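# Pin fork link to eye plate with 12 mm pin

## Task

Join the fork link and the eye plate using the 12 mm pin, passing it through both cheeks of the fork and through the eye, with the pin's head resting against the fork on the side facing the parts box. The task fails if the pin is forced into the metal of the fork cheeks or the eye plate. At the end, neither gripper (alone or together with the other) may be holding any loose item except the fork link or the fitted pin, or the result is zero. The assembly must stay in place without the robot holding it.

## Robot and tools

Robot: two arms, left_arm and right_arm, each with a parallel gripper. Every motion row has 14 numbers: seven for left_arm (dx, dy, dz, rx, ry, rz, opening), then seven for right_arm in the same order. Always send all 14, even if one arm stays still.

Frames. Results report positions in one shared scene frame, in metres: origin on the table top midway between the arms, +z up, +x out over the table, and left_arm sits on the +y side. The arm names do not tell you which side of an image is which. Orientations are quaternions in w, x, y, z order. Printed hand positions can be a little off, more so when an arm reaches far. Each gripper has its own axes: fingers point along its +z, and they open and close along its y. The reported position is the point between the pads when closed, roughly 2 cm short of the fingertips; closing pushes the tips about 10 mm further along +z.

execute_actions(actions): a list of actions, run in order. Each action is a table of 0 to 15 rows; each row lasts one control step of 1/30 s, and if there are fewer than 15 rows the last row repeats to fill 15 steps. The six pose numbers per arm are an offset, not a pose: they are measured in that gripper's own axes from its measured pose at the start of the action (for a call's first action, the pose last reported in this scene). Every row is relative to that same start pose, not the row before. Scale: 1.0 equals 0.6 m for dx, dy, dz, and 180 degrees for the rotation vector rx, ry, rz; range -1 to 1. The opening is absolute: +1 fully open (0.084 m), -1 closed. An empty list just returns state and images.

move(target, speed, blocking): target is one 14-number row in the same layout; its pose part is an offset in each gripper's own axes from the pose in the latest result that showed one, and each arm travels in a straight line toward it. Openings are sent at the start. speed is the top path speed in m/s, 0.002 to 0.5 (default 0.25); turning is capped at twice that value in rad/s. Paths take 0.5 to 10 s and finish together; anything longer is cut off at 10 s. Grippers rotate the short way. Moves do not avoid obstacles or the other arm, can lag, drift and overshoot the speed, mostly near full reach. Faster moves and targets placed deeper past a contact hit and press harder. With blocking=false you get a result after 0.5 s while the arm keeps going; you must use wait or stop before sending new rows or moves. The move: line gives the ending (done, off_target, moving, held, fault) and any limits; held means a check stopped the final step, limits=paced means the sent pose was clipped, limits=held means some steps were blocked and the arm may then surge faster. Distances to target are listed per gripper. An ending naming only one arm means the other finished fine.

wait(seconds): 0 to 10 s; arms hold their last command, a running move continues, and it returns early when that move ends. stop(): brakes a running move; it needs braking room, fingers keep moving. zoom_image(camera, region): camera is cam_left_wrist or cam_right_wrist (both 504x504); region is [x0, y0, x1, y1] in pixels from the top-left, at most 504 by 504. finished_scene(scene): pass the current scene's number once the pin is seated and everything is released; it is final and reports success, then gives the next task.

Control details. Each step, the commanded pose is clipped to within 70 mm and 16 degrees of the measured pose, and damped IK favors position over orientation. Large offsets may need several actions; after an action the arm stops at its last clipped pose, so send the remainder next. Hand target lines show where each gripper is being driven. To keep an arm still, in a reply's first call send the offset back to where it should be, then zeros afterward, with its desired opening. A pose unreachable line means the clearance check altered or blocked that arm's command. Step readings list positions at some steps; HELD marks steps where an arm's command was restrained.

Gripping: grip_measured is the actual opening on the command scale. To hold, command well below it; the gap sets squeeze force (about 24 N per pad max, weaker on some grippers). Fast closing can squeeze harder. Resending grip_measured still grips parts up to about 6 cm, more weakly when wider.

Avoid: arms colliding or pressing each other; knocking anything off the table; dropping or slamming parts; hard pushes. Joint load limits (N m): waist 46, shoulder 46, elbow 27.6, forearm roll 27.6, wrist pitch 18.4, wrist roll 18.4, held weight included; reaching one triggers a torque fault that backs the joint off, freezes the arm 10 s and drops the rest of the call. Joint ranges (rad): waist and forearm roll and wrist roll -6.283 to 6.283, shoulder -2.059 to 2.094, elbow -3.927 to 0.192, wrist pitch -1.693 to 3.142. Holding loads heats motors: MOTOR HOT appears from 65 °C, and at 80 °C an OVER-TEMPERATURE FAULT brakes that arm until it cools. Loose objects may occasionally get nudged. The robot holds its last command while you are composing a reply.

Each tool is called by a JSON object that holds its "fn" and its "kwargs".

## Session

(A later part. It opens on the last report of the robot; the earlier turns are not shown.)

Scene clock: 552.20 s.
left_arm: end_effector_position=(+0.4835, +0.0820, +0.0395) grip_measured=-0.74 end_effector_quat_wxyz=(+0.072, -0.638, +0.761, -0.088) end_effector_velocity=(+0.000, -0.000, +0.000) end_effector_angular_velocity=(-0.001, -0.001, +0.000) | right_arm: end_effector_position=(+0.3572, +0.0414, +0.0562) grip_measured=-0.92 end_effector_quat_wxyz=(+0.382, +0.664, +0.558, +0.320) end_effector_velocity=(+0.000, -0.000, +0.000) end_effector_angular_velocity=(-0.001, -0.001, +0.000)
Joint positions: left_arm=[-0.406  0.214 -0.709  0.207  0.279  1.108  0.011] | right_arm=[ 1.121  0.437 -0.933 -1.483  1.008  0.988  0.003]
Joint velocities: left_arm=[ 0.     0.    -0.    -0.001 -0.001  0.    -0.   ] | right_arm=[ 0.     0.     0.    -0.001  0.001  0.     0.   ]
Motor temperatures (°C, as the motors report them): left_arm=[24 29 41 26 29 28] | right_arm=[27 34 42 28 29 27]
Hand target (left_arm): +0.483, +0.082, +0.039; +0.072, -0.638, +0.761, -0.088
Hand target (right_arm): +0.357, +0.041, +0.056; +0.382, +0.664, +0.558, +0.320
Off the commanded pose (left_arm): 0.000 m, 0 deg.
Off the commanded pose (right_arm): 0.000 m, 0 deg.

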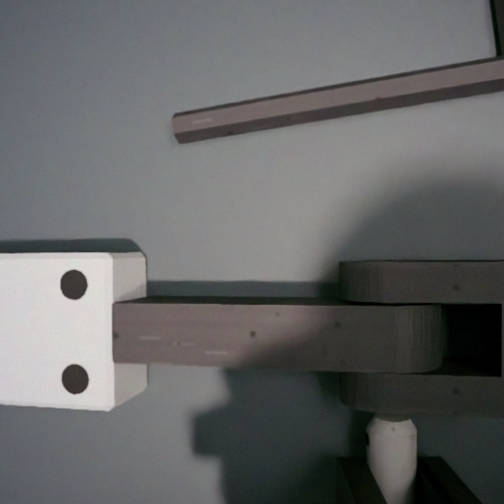

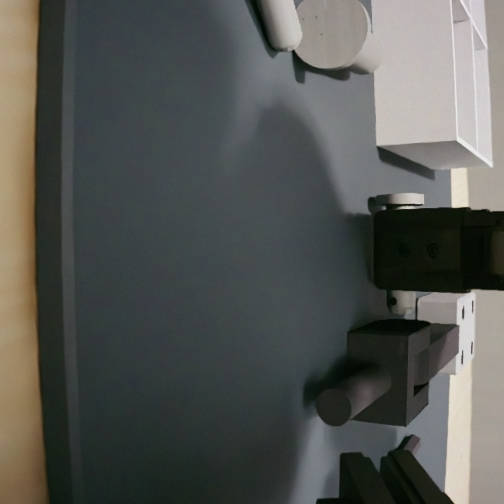

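{"fn": "zoom_image", "kwargs": {"camera": "cam_right_wrist", "region": [390, 310, 504, 424]}}

{"fn": "zoom_image", "kwargs": {"camera": "cam_right_wrist", "region": [390, 120, 504, 234]}}

{"fn": "zoom_image", "kwargs": {"camera": "cam_right_wrist", "region": [390, 390, 504, 504]}}

Region (390, 310, 504, 424) of cam_right_wrist's 504x504 image, scaled by 4.421, with more detail than that image has.

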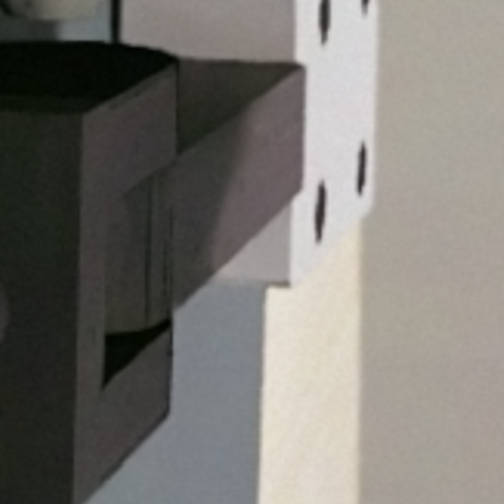

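Region (390, 120, 504, 234) of cam_right_wrist's 504x504 image, scaled by 4.421, with more detail than that image has.

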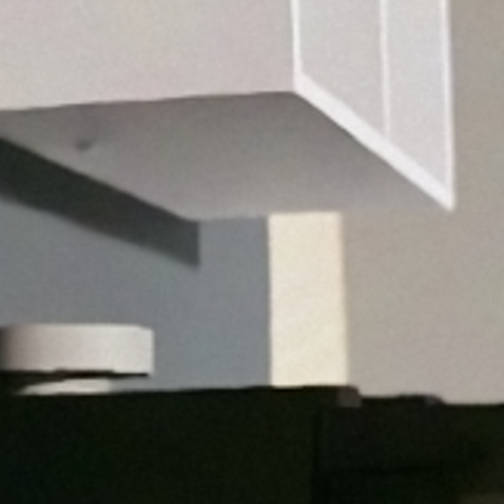

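Region (390, 390, 504, 504) of cam_right_wrist's 504x504 image, scaled by 4.421, with more detail than that image has.

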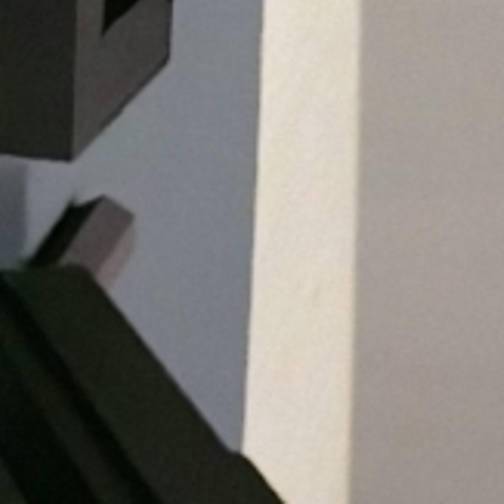

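{"fn": "move", "kwargs": {"target": [0.0035, -0.00075, -0.0002, 0, -0.0006, -0.0019, -0.92, 0, 0, 0, 0, 0, 0, -0.9], "speed": 0.02}}

Scene clock: 605.00 s.
left_arm: end_effector_position=(+0.4835, +0.0798, +0.0397) grip_measured=-0.74 end_effector_quat_wxyz=(+0.072, -0.641, +0.759, -0.088) end_effector_velocity=(-0.001, +0.000, -0.000) end_effector_angular_velocity=(+0.001, +0.002, +0.001) | right_arm: end_effector_position=(+0.3572, +0.0414, +0.0562) grip_measured=-0.92 end_effector_quat_wxyz=(+0.382, +0.664, +0.558, +0.320) end_effector_velocity=(+0.000, -0.000, +0.000) end_effector_angular_velocity=(+0.000, -0.000, -0.000)
Joint positions: left_arm=[-0.41   0.216 -0.713  0.215  0.283  1.091  0.011] | right_arm=[ 1.121  0.437 -0.933 -1.483  1.008  0.988  0.003]
Joint velocities: left_arm=[-0.     0.     0.     0.     0.002 -0.001 -0.   ] | right_arm=[-0.  0. -0. -0.  0.  0. -0.]
Motor temperatures (°C, as the motors report them): left_arm=[24 29 41 26 30 28] | right_arm=[27 34 41 28 28 27]
Hand target (left_arm): +0.484, +0.080, +0.040; +0.072, -0.641, +0.759, -0.088
Hand target (right_arm): +0.357, +0.041, +0.056; +0.382, +0.664, +0.558, +0.320
Off the commanded pose (left_arm): 0.000 m, 0 deg.
Off the commanded pose (right_arm): 0.000 m, 0 deg.
move: done

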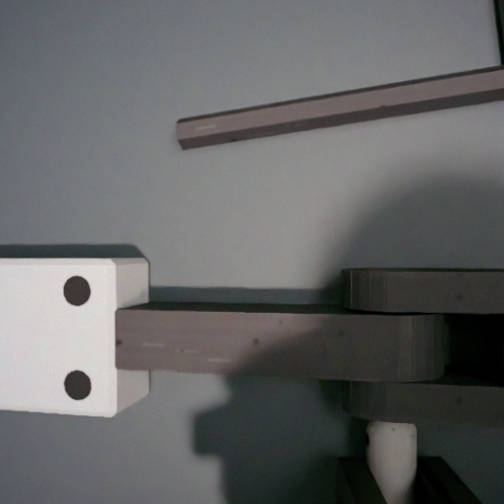

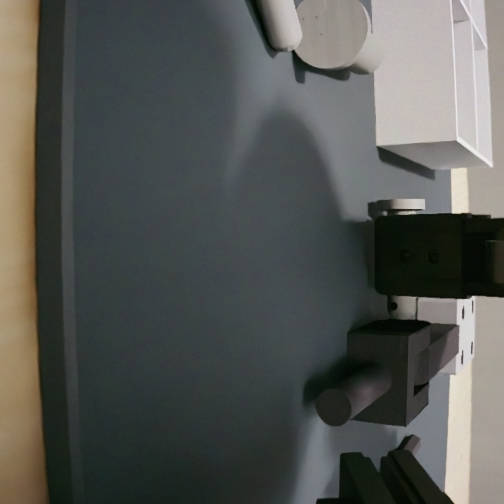

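{"fn": "execute_actions", "kwargs": {"actions": []}}

{"fn": "zoom_image", "kwargs": {"camera": "cam_left_wrist", "region": [325, 350, 465, 490]}}

{"fn": "zoom_image", "kwargs": {"camera": "cam_left_wrist", "region": [325, 250, 465, 390]}}

{"fn": "zoom_image", "kwargs": {"camera": "cam_right_wrist", "region": [365, 270, 445, 350]}}

Scene clock: 608.83 s.
left_arm: end_effector_position=(+0.4835, +0.0798, +0.0397) grip_measured=-0.74 end_effector_quat_wxyz=(+0.072, -0.641, +0.759, -0.088) end_effector_velocity=(+0.000, -0.000, +0.000) end_effector_angular_velocity=(-0.000, -0.000, +0.000) | right_arm: end_effector_position=(+0.3572, +0.0414, +0.0562) grip_measured=-0.92 end_effector_quat_wxyz=(+0.382, +0.664, +0.558, +0.320) end_effector_velocity=(+0.000, +0.000, +0.000) end_effector_angular_velocity=(-0.000, -0.001, +0.000)
Joint positions: left_arm=[-0.41   0.216 -0.713  0.215  0.283  1.091  0.011] | right_arm=[ 1.121  0.437 -0.933 -1.483  1.008  0.988  0.003]
Joint velocities: left_arm=[-0.    -0.     0.    -0.001 -0.     0.     0.   ] | right_arm=[-0. -0. -0. -0.  0. -0.  0.]
Motor temperatures (°C, as the motors report them): left_arm=[24 29 41 26 30 28] | right_arm=[27 34 41 28 28 27]
Hand target (left_arm): +0.484, +0.080, +0.040; +0.072, -0.641, +0.759, -0.088
Hand target (right_arm): +0.357, +0.041, +0.056; +0.382, +0.664, +0.558, +0.320
Off the commanded pose (left_arm): 0.000 m, 0 deg.
Off the commanded pose (right_arm): 0.000 m, 0 deg.

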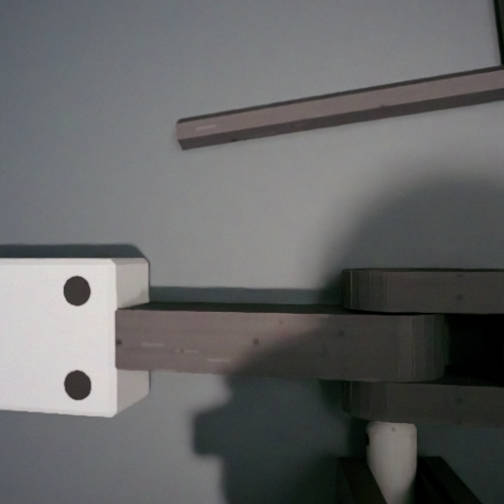

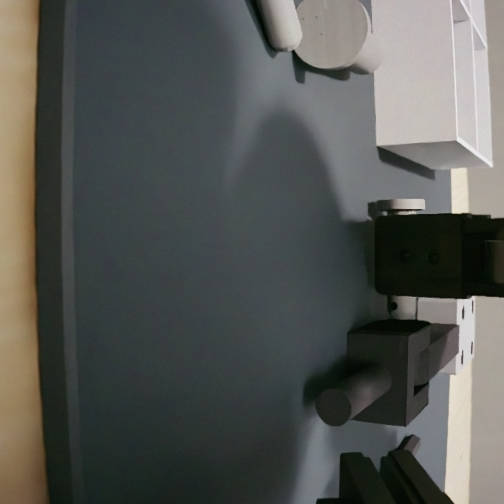

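Region (325, 350, 465, 490) of cam_left_wrist's 504x504 image, scaled by 3.600, with more detail than that image has.

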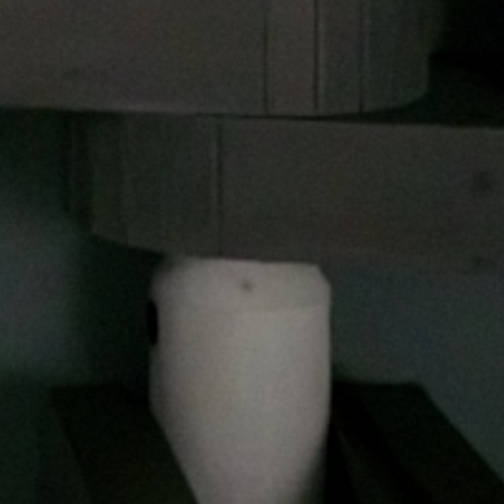

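Region (325, 250, 465, 390) of cam_left_wrist's 504x504 image, scaled by 3.600, with more detail than that image has.

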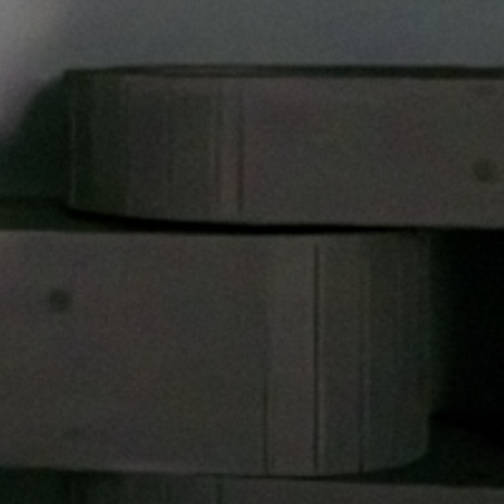

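Region (365, 270, 445, 350) of cam_right_wrist's 504x504 image, scaled by 6.300, with more detail than that image has.

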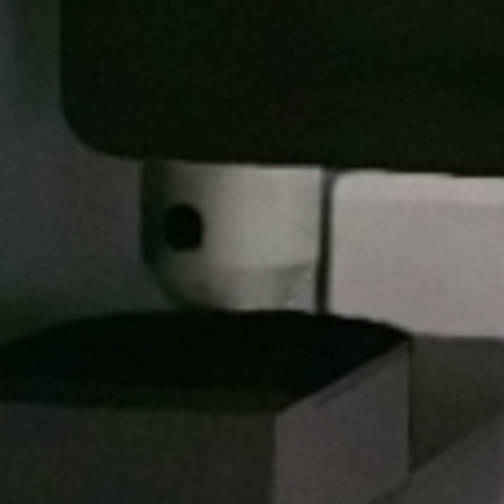

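{"fn": "move", "kwargs": {"target": [0.0187, 0.00025, -0.00005, 0, 0, 0, -0.92, 0, 0, 0, 0, 0, 0, -0.9], "speed": 0.015}}

{"fn": "zoom_image", "kwargs": {"camera": "cam_left_wrist", "region": [310, 304, 504, 504]}}

{"fn": "zoom_image", "kwargs": {"camera": "cam_right_wrist", "region": [340, 200, 500, 360]}}

Scene clock: 621.13 s.
left_arm: end_effector_position=(+0.4815, +0.0688, +0.0398) grip_measured=-0.74 end_effector_quat_wxyz=(+0.072, -0.641, +0.759, -0.088) end_effector_velocity=(-0.000, +0.000, +0.000) end_effector_angular_velocity=(+0.001, -0.000, +0.000) | right_arm: end_effector_position=(+0.3572, +0.0414, +0.0562) grip_measured=-0.92 end_effector_quat_wxyz=(+0.382, +0.664, +0.558, +0.320) end_effector_velocity=(+0.000, -0.000, +0.000) end_effector_angular_velocity=(-0.001, -0.002, -0.001)
Joint positions: left_arm=[-0.434  0.224 -0.727  0.227  0.291  1.056  0.011] | right_arm=[ 1.121  0.437 -0.933 -1.483  1.008  0.988  0.003]
Joint velocities: left_arm=[ 0.    -0.     0.     0.002  0.001 -0.002  0.   ] | right_arm=[-0.    -0.     0.    -0.     0.002  0.    -0.   ]
Motor temperatures (°C, as the motors report them): left_arm=[24 29 41 26 30 28] | right_arm=[27 34 41 28 28 27]
Hand target (left_arm): +0.481, +0.069, +0.040; +0.072, -0.641, +0.759, -0.088
Hand target (right_arm): +0.357, +0.041, +0.056; +0.382, +0.664, +0.558, +0.320
Off the commanded pose (left_arm): 0.000 m, 0 deg.
Off the commanded pose (right_arm): 0.000 m, 0 deg.
move: done

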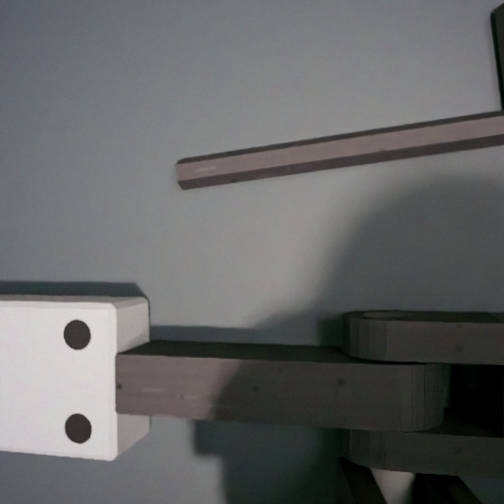

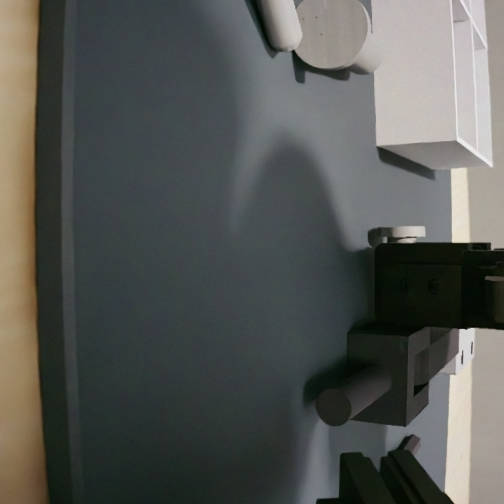

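Region (310, 304, 504, 504) of cam_left_wrist's 504x504 image, scaled by 2.520, with more detail than that image has; it fills the left 489 columns of this view, and the rest is white.

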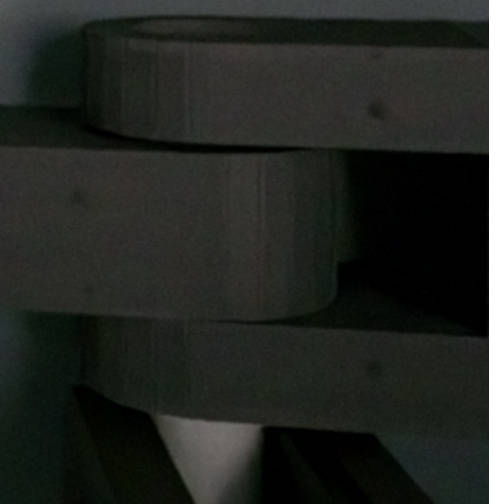

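Region (340, 200, 500, 360) of cam_right_wrist's 504x504 image, scaled by 3.150, with more detail than that image has.

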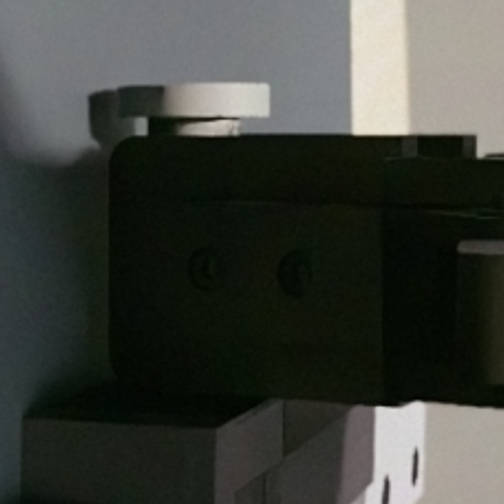

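{"fn": "zoom_image", "kwargs": {"camera": "cam_left_wrist", "region": [325, 310, 465, 450]}}

Region (325, 310, 465, 450) of cam_left_wrist's 504x504 image, scaled by 3.600, with more detail than that image has.

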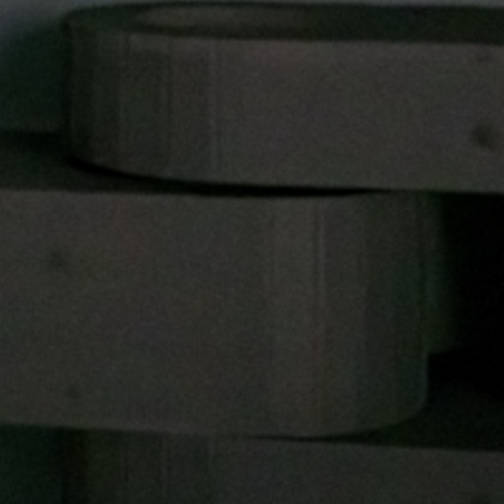

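{"fn": "zoom_image", "kwargs": {"camera": "cam_right_wrist", "region": [360, 130, 490, 260]}}

{"fn": "zoom_image", "kwargs": {"camera": "cam_right_wrist", "region": [365, 205, 435, 275]}}

Region (360, 130, 490, 260) of cam_right_wrist's 504x504 image, scaled by 3.877, with more detail than that image has.

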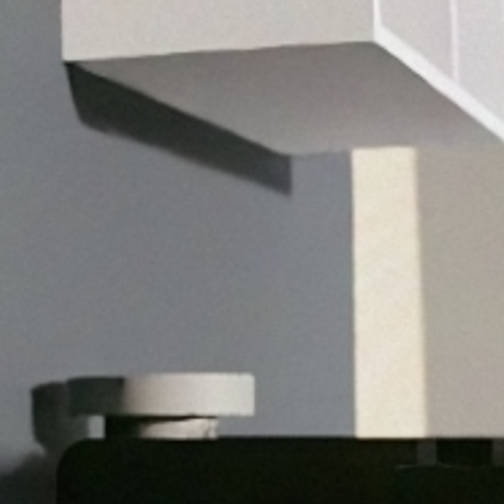

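Region (365, 205, 435, 275) of cam_right_wrist's 504x504 image, scaled by 7.200, with more detail than that image has.

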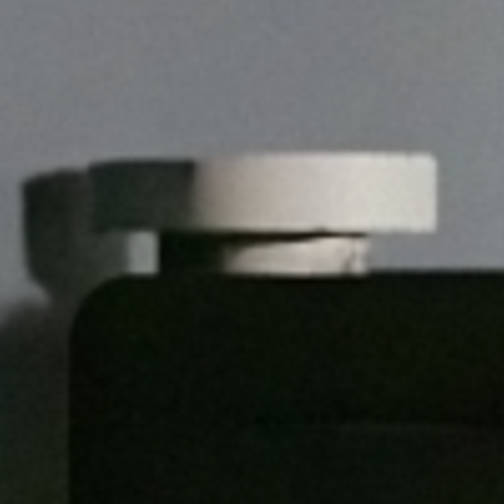

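{"fn": "execute_actions", "kwargs": {"actions": [[[0,0,0,0,0,0,-0.78,0,0,0,0,0,0,-0.9],[0,0,0,0,0,0,-0.74,0,0,0,0,0,0,-0.9],[0,0,0,0,0,0,-0.71,0,0,0,0,0,0,-0.9],[0,0,0,0,0,0,-0.68,0,0,0,0,0,0,-0.9],[0,0,0,0,0,0,-0.64,0,0,0,0,0,0,-0.9],[0,0,0,0,0,0,-0.59,0,0,0,0,0,0,-0.9],[0,0,0,0,0,0,-0.53,0,0,0,0,0,0,-0.9],[0,0,0,0,0,0,-0.47,0,0,0,0,0,0,-0.9],[0,0,0,0,0,0,-0.40,0,0,0,0,0,0,-0.9]]]}}

{"fn": "move", "kwargs": {"target": [-0.0587, 0.0003, 0.0014, 0, 0, 0, -0.40, 0, 0, 0, 0, 0, 0, -0.9], "speed": 0.07}}

Scene clock: 680.60 s.
left_arm: end_effector_position=(+0.4815, +0.0688, +0.0397) grip_measured=-0.42 end_effector_quat_wxyz=(+0.072, -0.641, +0.759, -0.088) end_effector_velocity=(+0.000, +0.000, +0.000) end_effector_angular_velocity=(-0.001, -0.000, +0.002) | right_arm: end_effector_position=(+0.3572, +0.0414, +0.0562) grip_measured=-0.92 end_effector_quat_wxyz=(+0.382, +0.664, +0.558, +0.320) end_effector_velocity=(-0.000, -0.000, -0.000) end_effector_angular_velocity=(-0.001, -0.000, -0.002)
Joint positions: left_arm=[-0.434  0.224 -0.727  0.227  0.291  1.056  0.026] | right_arm=[ 1.121  0.437 -0.933 -1.483  1.008  0.988  0.003]
Joint velocities: left_arm=[ 0.    -0.     0.    -0.001 -0.001 -0.     0.   ] | right_arm=[ 0.     0.     0.     0.002  0.001 -0.    -0.   ]
Motor temperatures (°C, as the motors report them): left_arm=[24 29 41 26 30 28] | right_arm=[27 35 41 28 28 27]
Hand target (left_arm): +0.482, +0.069, +0.040; +0.072, -0.641, +0.759, -0.088
Hand target (right_arm): +0.357, +0.041, +0.056; +0.382, +0.664, +0.558, +0.320
Off the commanded pose (left_arm): 0.000 m, 0 deg.
Off the commanded pose (right_arm): 0.000 m, 0 deg.
Step readings (end_effector_position):
0: left_arm (+0.4815, +0.0687, +0.0397) | right_arm (+0.3572, +0.0414, +0.0562)
1: left_arm (+0.4815, +0.0687, +0.0397) | right_arm (+0.3572, +0.0414, +0.0562)
2: left_arm (+0.4815, +0.0687, +0.0397) | right_arm (+0.3572, +0.0414, +0.0562)
4: left_arm (+0.4815, +0.0688, +0.0397) | right_arm (+0.3572, +0.0414, +0.0562)
8: left_arm (+0.4813, +0.0688, +0.0396) | right_arm (+0.3572, +0.0414, +0.0562)
15: end_effector_position above

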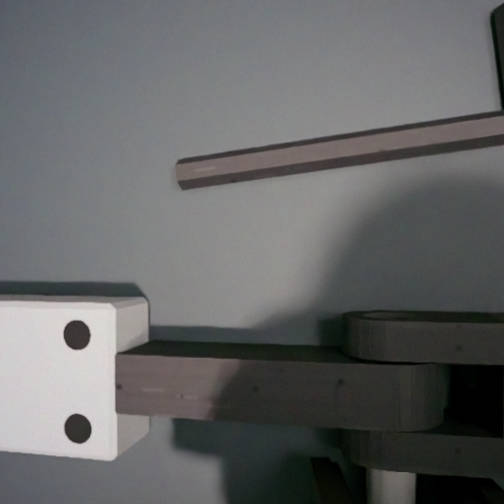

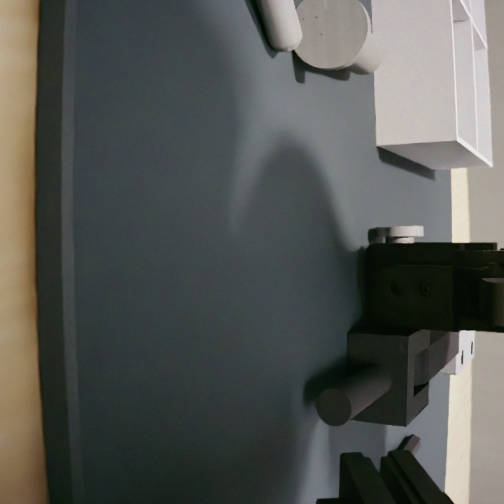

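Scene clock: 681.40 s.
left_arm: end_effector_position=(+0.4875, +0.1034, +0.0388) grip_measured=-0.42 end_effector_quat_wxyz=(+0.072, -0.641, +0.759, -0.088) end_effector_velocity=(-0.000, +0.000, -0.000) end_effector_angular_velocity=(-0.000, +0.001, -0.002) | right_arm: end_effector_position=(+0.3572, +0.0414, +0.0562) grip_measured=-0.92 end_effector_quat_wxyz=(+0.382, +0.664, +0.558, +0.320) end_effector_velocity=(+0.000, -0.000, +0.000) end_effector_angular_velocity=(-0.000, -0.001, -0.001)
Joint positions: left_arm=[-0.359  0.202 -0.686  0.186  0.266  1.167  0.026] | right_arm=[ 1.121  0.437 -0.933 -1.483  1.008  0.988  0.003]
Joint velocities: left_arm=[ 0.    -0.     0.    -0.004 -0.     0.006  0.   ] | right_arm=[-0.     0.    -0.     0.     0.001 -0.     0.   ]
Motor temperatures (°C, as the motors report them): left_arm=[24 29 41 26 30 28] | right_arm=[27 35 41 28 28 27]
Hand target (left_arm): +0.487, +0.104, +0.039; +0.072, -0.641, +0.759, -0.088
Hand target (right_arm): +0.357, +0.041, +0.056; +0.382, +0.664, +0.558, +0.320
Off the commanded pose (left_arm): 0.000 m, 0 deg.
Off the commanded pose (right_arm): 0.000 m, 0 deg.
move: done

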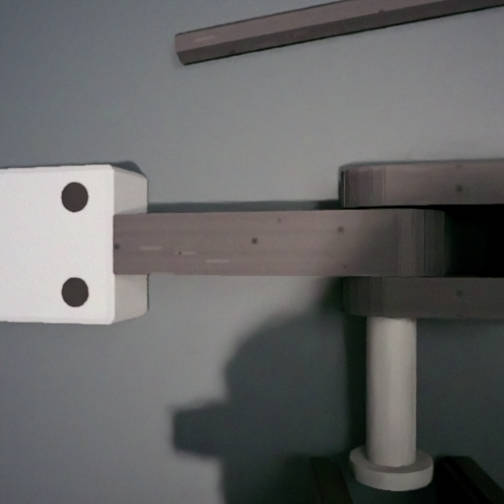

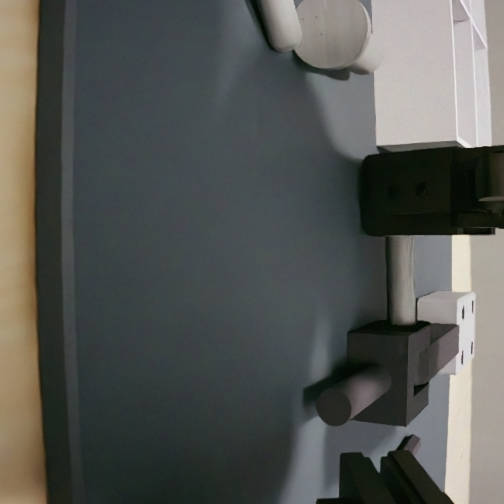

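{"fn": "execute_actions", "kwargs": {"actions": []}}

{"fn": "zoom_image", "kwargs": {"camera": "cam_left_wrist", "region": [300, 324, 480, 504]}}

{"fn": "zoom_image", "kwargs": {"camera": "cam_right_wrist", "region": [350, 215, 470, 335]}}

Scene clock: 684.40 s.
left_arm: end_effector_position=(+0.4875, +0.1036, +0.0388) grip_measured=-0.42 end_effector_quat_wxyz=(+0.072, -0.641, +0.759, -0.088) end_effector_velocity=(-0.000, -0.000, -0.000) end_effector_angular_velocity=(+0.001, +0.001, -0.001) | right_arm: end_effector_position=(+0.3572, +0.0414, +0.0562) grip_measured=-0.92 end_effector_quat_wxyz=(+0.382, +0.664, +0.558, +0.320) end_effector_velocity=(-0.000, +0.000, -0.000) end_effector_angular_velocity=(+0.000, +0.001, +0.001)
Joint positions: left_arm=[-0.359  0.202 -0.686  0.186  0.266  1.168  0.026] | right_arm=[ 1.121  0.437 -0.933 -1.483  1.008  0.988  0.003]
Joint velocities: left_arm=[-0.     0.001 -0.     0.001  0.     0.    -0.   ] | right_arm=[ 0.     0.     0.    -0.    -0.002 -0.    -0.   ]
Motor temperatures (°C, as the motors report them): left_arm=[24 29 41 26 30 28] | right_arm=[27 35 41 28 28 27]
Hand target (left_arm): +0.487, +0.104, +0.039; +0.072, -0.641, +0.759, -0.088
Hand target (right_arm): +0.357, +0.041, +0.056; +0.382, +0.664, +0.558, +0.320
Off the commanded pose (left_arm): 0.000 m, 0 deg.
Off the commanded pose (right_arm): 0.000 m, 0 deg.

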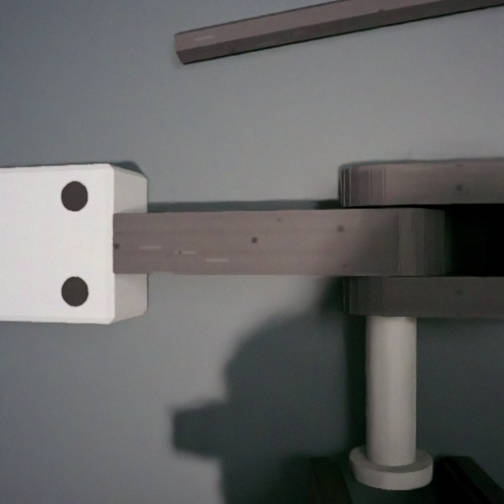

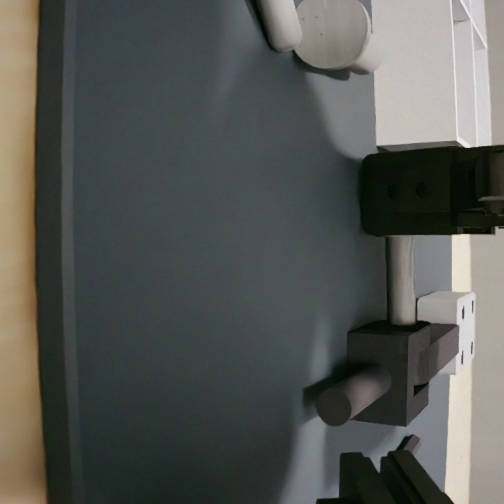

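Region (300, 324, 480, 504) of cam_left_wrist's 504x504 image, scaled by 2.800, with more detail than that image has.

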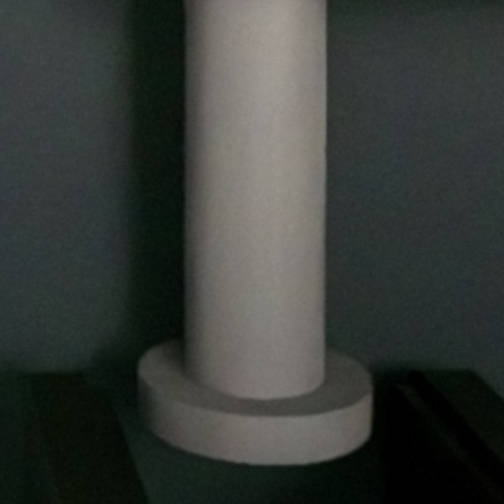

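Region (350, 215, 470, 335) of cam_right_wrist's 504x504 image, scaled by 4.200, with more detail than that image has.

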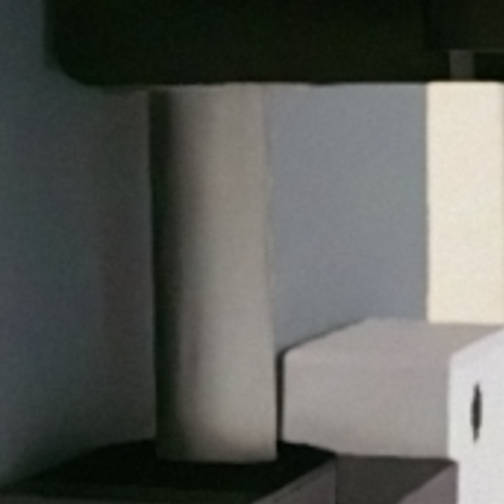

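{"fn": "execute_actions", "kwargs": {"actions": [[[0,-0.0001,0,0,0,0,-0.44,0,0,0,0,0,0,-0.9],[0,-0.0002,0,0,0,0,-0.47,0,0,0,0,0,0,-0.9],[0,-0.0003,0,0,0,0,-0.49,0,0,0,0,0,0,-0.9],[0,-0.0003,0,0,0,0,-0.51,0,0,0,0,0,0,-0.9],[0,-0.0003,0,0,0,0,-0.52,0,0,0,0,0,0,-0.9],[0,-0.0003,0,0,0,0,-0.53,0,0,0,0,0,0,-0.9],[0,-0.0003,0,0,0,0,-0.54,0,0,0,0,0,0,-0.9],[0,-0.0003,0,0,0,0,-0.55,0,0,0,0,0,0,-0.9],[0,-0.0003,0,0,0,0,-0.56,0,0,0,0,0,0,-0.9],[0,-0.0003,0,0,0,0,-0.57,0,0,0,0,0,0,-0.9]]]}}

{"fn": "zoom_image", "kwargs": {"camera": "cam_left_wrist", "region": [300, 324, 480, 504]}}

{"fn": "zoom_image", "kwargs": {"camera": "cam_right_wrist", "region": [360, 220, 460, 320]}}

Scene clock: 695.13 s.
left_arm: end_effector_position=(+0.4876, +0.1036, +0.0388) grip_measured=-0.58 end_effector_quat_wxyz=(+0.072, -0.641, +0.759, -0.088) end_effector_velocity=(-0.000, +0.000, -0.000) end_effector_angular_velocity=(+0.001, +0.001, -0.000) | right_arm: end_effector_position=(+0.3572, +0.0414, +0.0562) grip_measured=-0.92 end_effector_quat_wxyz=(+0.382, +0.664, +0.558, +0.320) end_effector_velocity=(+0.000, -0.000, +0.000) end_effector_angular_velocity=(-0.001, -0.000, -0.001)
Joint positions: left_arm=[-0.359  0.202 -0.687  0.186  0.266  1.168  0.019] | right_arm=[ 1.121  0.437 -0.933 -1.483  1.008  0.988  0.003]
Joint velocities: left_arm=[0.    0.001 0.    0.    0.    0.    0.   ] | right_arm=[-0.    -0.     0.     0.001  0.001 -0.001 -0.   ]
Motor temperatures (°C, as the motors report them): left_arm=[24 29 41 26 30 28] | right_arm=[27 35 41 28 28 27]
Hand target (left_arm): +0.488, +0.104, +0.039; +0.072, -0.641, +0.759, -0.088
Hand target (right_arm): +0.357, +0.041, +0.056; +0.382, +0.664, +0.558, +0.320
Off the commanded pose (left_arm): 0.000 m, 0 deg.
Off the commanded pose (right_arm): 0.000 m, 0 deg.
Step readings (end_effector_position):
0: left_arm (+0.4875, +0.1036, +0.0388) | right_arm (+0.3572, +0.0414, +0.0562)
1: left_arm (+0.4875, +0.1036, +0.0388) | right_arm (+0.3572, +0.0414, +0.0562)
2: left_arm (+0.4875, +0.1036, +0.0388) | right_arm (+0.3572, +0.0414, +0.0562)
4: left_arm (+0.4876, +0.1036, +0.0388) | right_arm (+0.3572, +0.0414, +0.0562)
8: left_arm (+0.4877, +0.1036, +0.0388) | right_arm (+0.3572, +0.0414, +0.0562)
15: end_effector_position above

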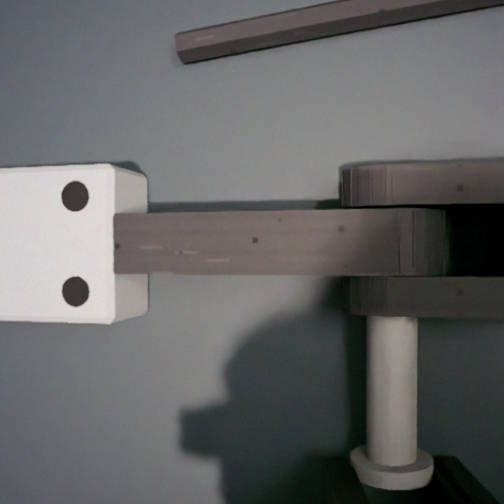

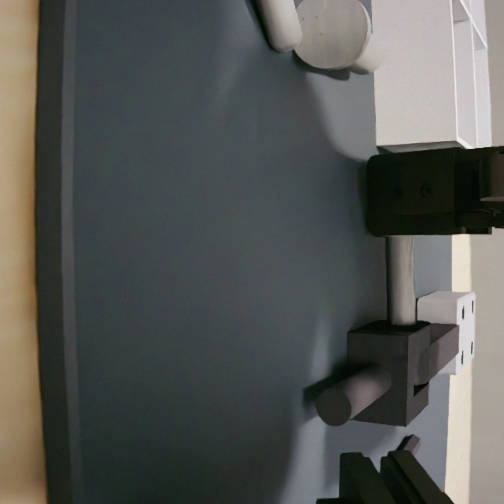

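Region (300, 324, 480, 504) of cam_left_wrist's 504x504 image, scaled by 2.800, with more detail than that image has.

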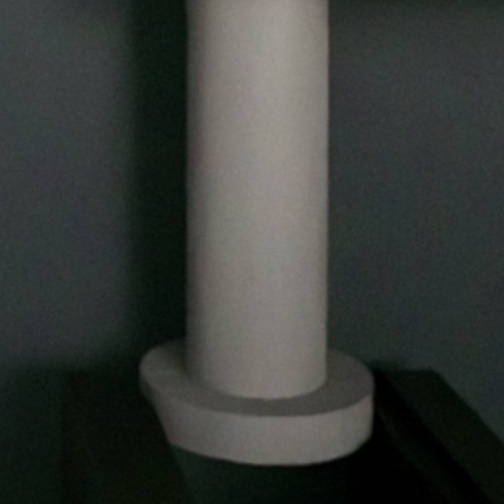

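Region (360, 220, 460, 320) of cam_right_wrist's 504x504 image, scaled by 5.040, with more detail than that image has.

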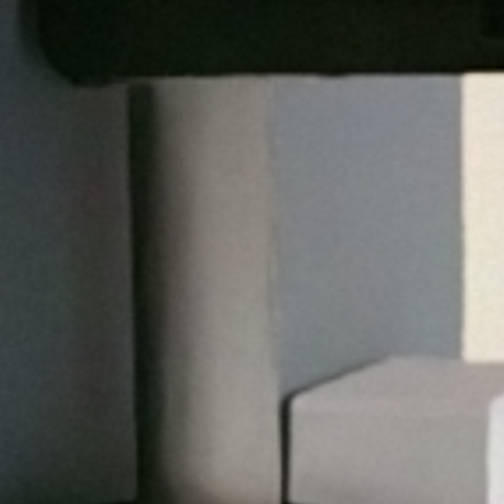

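{"fn": "move", "kwargs": {"target": [0.003, -0.00038, -0.00153, 0, 0, 0, -0.59, 0, 0, 0, 0, 0, 0, -0.9], "speed": 0.01}}

{"fn": "zoom_image", "kwargs": {"camera": "cam_left_wrist", "region": [300, 324, 480, 504]}}

{"fn": "zoom_image", "kwargs": {"camera": "cam_right_wrist", "region": [360, 220, 460, 320]}}

Scene clock: 704.60 s.
left_arm: end_effector_position=(+0.4873, +0.1018, +0.0397) grip_measured=-0.59 end_effector_quat_wxyz=(+0.072, -0.641, +0.759, -0.088) end_effector_velocity=(+0.000, -0.000, +0.000) end_effector_angular_velocity=(-0.000, -0.000, +0.000) | right_arm: end_effector_position=(+0.3572, +0.0414, +0.0562) grip_measured=-0.92 end_effector_quat_wxyz=(+0.382, +0.664, +0.558, +0.320) end_effector_velocity=(+0.000, -0.000, +0.000) end_effector_angular_velocity=(+0.000, -0.000, -0.002)
Joint positions: left_arm=[-0.363  0.201 -0.689  0.187  0.27   1.164  0.018] | right_arm=[ 1.121  0.437 -0.933 -1.483  1.008  0.988  0.003]
Joint velocities: left_arm=[-0.    -0.    -0.     0.     0.    -0.001 -0.   ] | right_arm=[-0.    -0.     0.     0.001  0.001  0.     0.   ]
Motor temperatures (°C, as the motors report them): left_arm=[24 29 41 26 30 28] | right_arm=[27 35 41 28 28 27]
Hand target (left_arm): +0.487, +0.102, +0.040; +0.072, -0.641, +0.759, -0.088
Hand target (right_arm): +0.357, +0.041, +0.056; +0.382, +0.664, +0.558, +0.320
Off the commanded pose (left_arm): 0.000 m, 0 deg.
Off the commanded pose (right_arm): 0.000 m, 0 deg.
move: done

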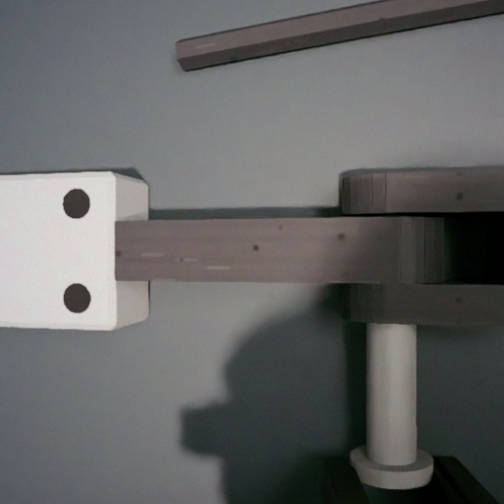

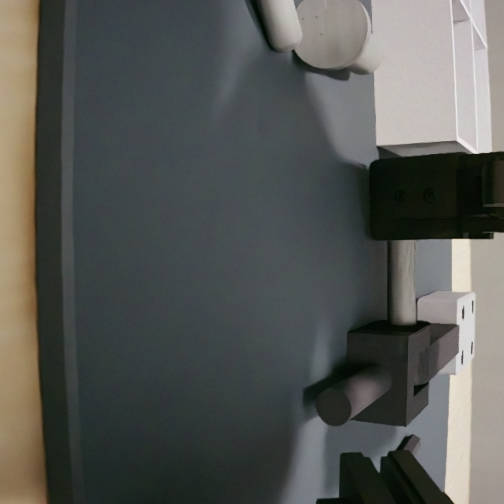

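Region (300, 324, 480, 504) of cam_left_wrist's 504x504 image, scaled by 2.800, with more detail than that image has.

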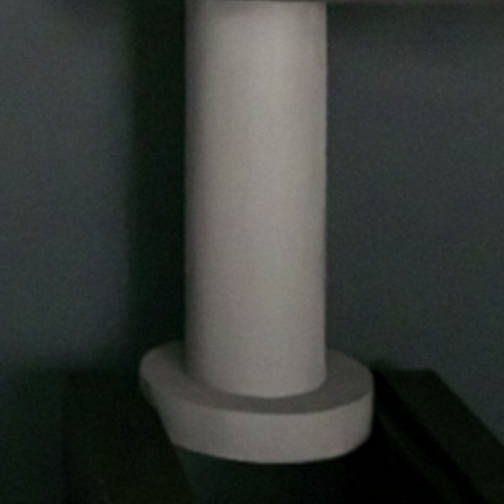

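Region (360, 220, 460, 320) of cam_right_wrist's 504x504 image, scaled by 5.040, with more detail than that image has.

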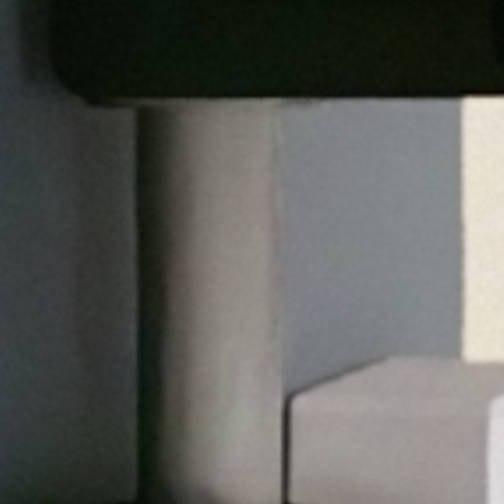

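{"fn": "zoom_image", "kwargs": {"camera": "cam_left_wrist", "region": [325, 160, 465, 300]}}

{"fn": "zoom_image", "kwargs": {"camera": "cam_left_wrist", "region": [325, 250, 465, 390]}}

Region (325, 160, 465, 300) of cam_left_wrist's 504x504 image, scaled by 3.600, with more detail than that image has.

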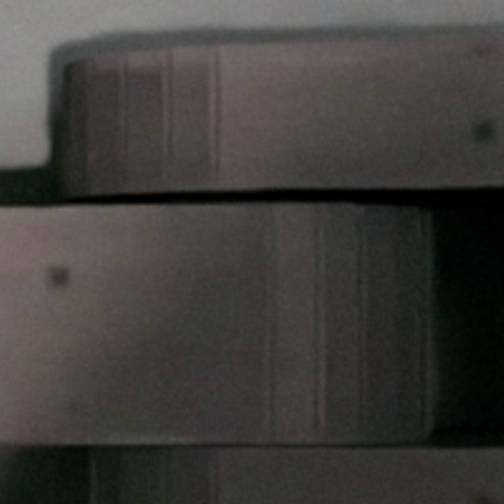

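Region (325, 250, 465, 390) of cam_left_wrist's 504x504 image, scaled by 3.600, with more detail than that image has.

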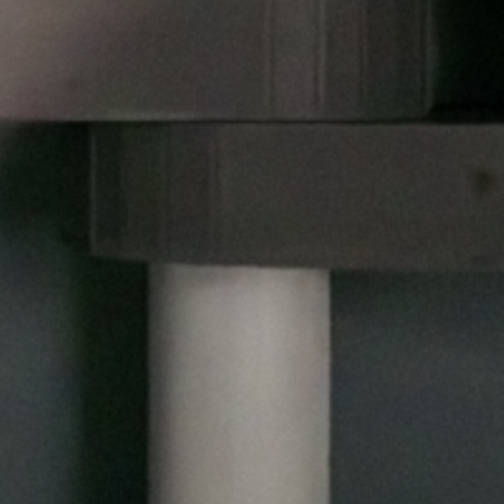

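{"fn": "move", "kwargs": {"target": [0.010, 0.00043, -0.00035, 0, 0, 0, -0.59, 0, 0, 0, 0, 0, 0, -0.9], "speed": 0.012}}

{"fn": "zoom_image", "kwargs": {"camera": "cam_left_wrist", "region": [300, 324, 480, 504]}}

{"fn": "zoom_image", "kwargs": {"camera": "cam_right_wrist", "region": [360, 235, 460, 335]}}

{"fn": "zoom_image", "kwargs": {"camera": "cam_left_wrist", "region": [325, 190, 465, 330]}}

Scene clock: 734.17 s.
left_arm: end_effector_position=(+0.4860, +0.0955, +0.0400) grip_measured=-0.59 end_effector_quat_wxyz=(+0.072, -0.640, +0.760, -0.088) end_effector_velocity=(-0.000, +0.003, -0.001) end_effector_angular_velocity=(+0.002, +0.004, +0.007) | right_arm: end_effector_position=(+0.3572, +0.0414, +0.0562) grip_measured=-0.92 end_effector_quat_wxyz=(+0.382, +0.664, +0.558, +0.320) end_effector_velocity=(+0.001, -0.000, +0.000) end_effector_angular_velocity=(-0.001, -0.003, -0.000)
Joint positions: left_arm=[-0.377  0.203 -0.694  0.195  0.273  1.143  0.018] | right_arm=[ 1.121  0.437 -0.933 -1.483  1.008  0.988  0.003]
Joint velocities: left_arm=[ 0.004  0.     0.001 -0.     0.003 -0.002 -0.   ] | right_arm=[-0.    -0.     0.    -0.002  0.002 -0.     0.   ]
Motor temperatures (°C, as the motors report them): left_arm=[24 29 41 26 30 28] | right_arm=[27 35 41 28 28 27]
Hand target (left_arm): +0.486, +0.096, +0.040; +0.072, -0.641, +0.759, -0.088
Hand target (right_arm): +0.357, +0.041, +0.056; +0.382, +0.664, +0.558, +0.320
Off the commanded pose (left_arm): 0.000 m, 0 deg.
Off the commanded pose (right_arm): 0.000 m, 0 deg.
move: done

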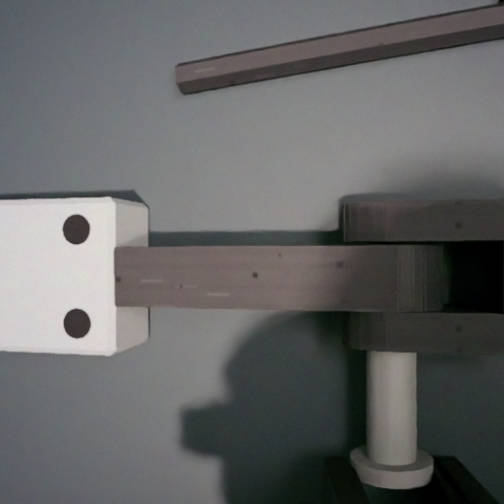

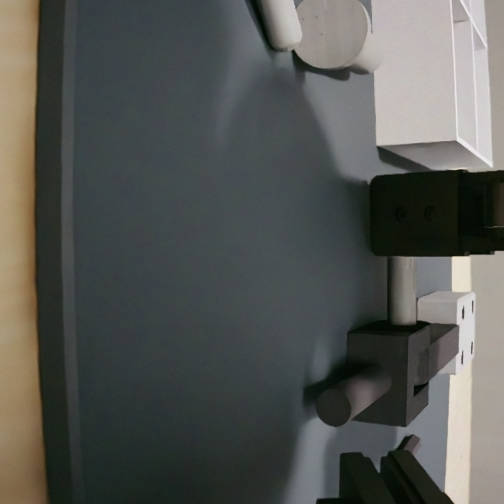

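Region (300, 324, 480, 504) of cam_left_wrist's 504x504 image, scaled by 2.800, with more detail than that image has.

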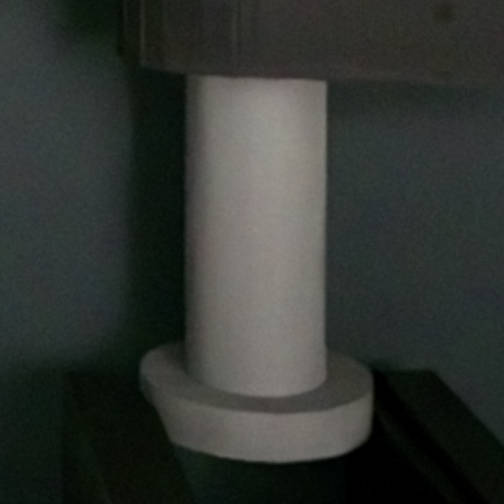

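Region (360, 235, 460, 335) of cam_right_wrist's 504x504 image, scaled by 5.040, with more detail than that image has.

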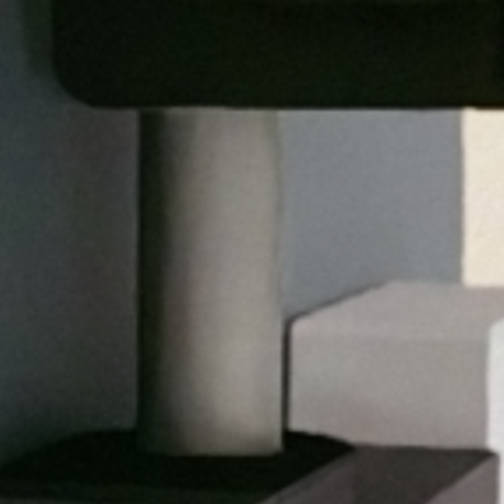

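Region (325, 190, 465, 330) of cam_left_wrist's 504x504 image, scaled by 3.600, with more detail than that image has.

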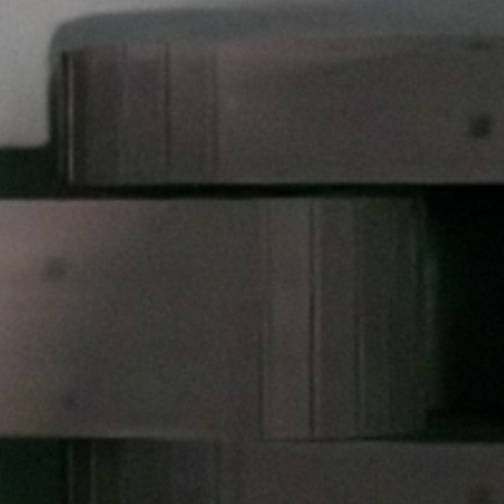

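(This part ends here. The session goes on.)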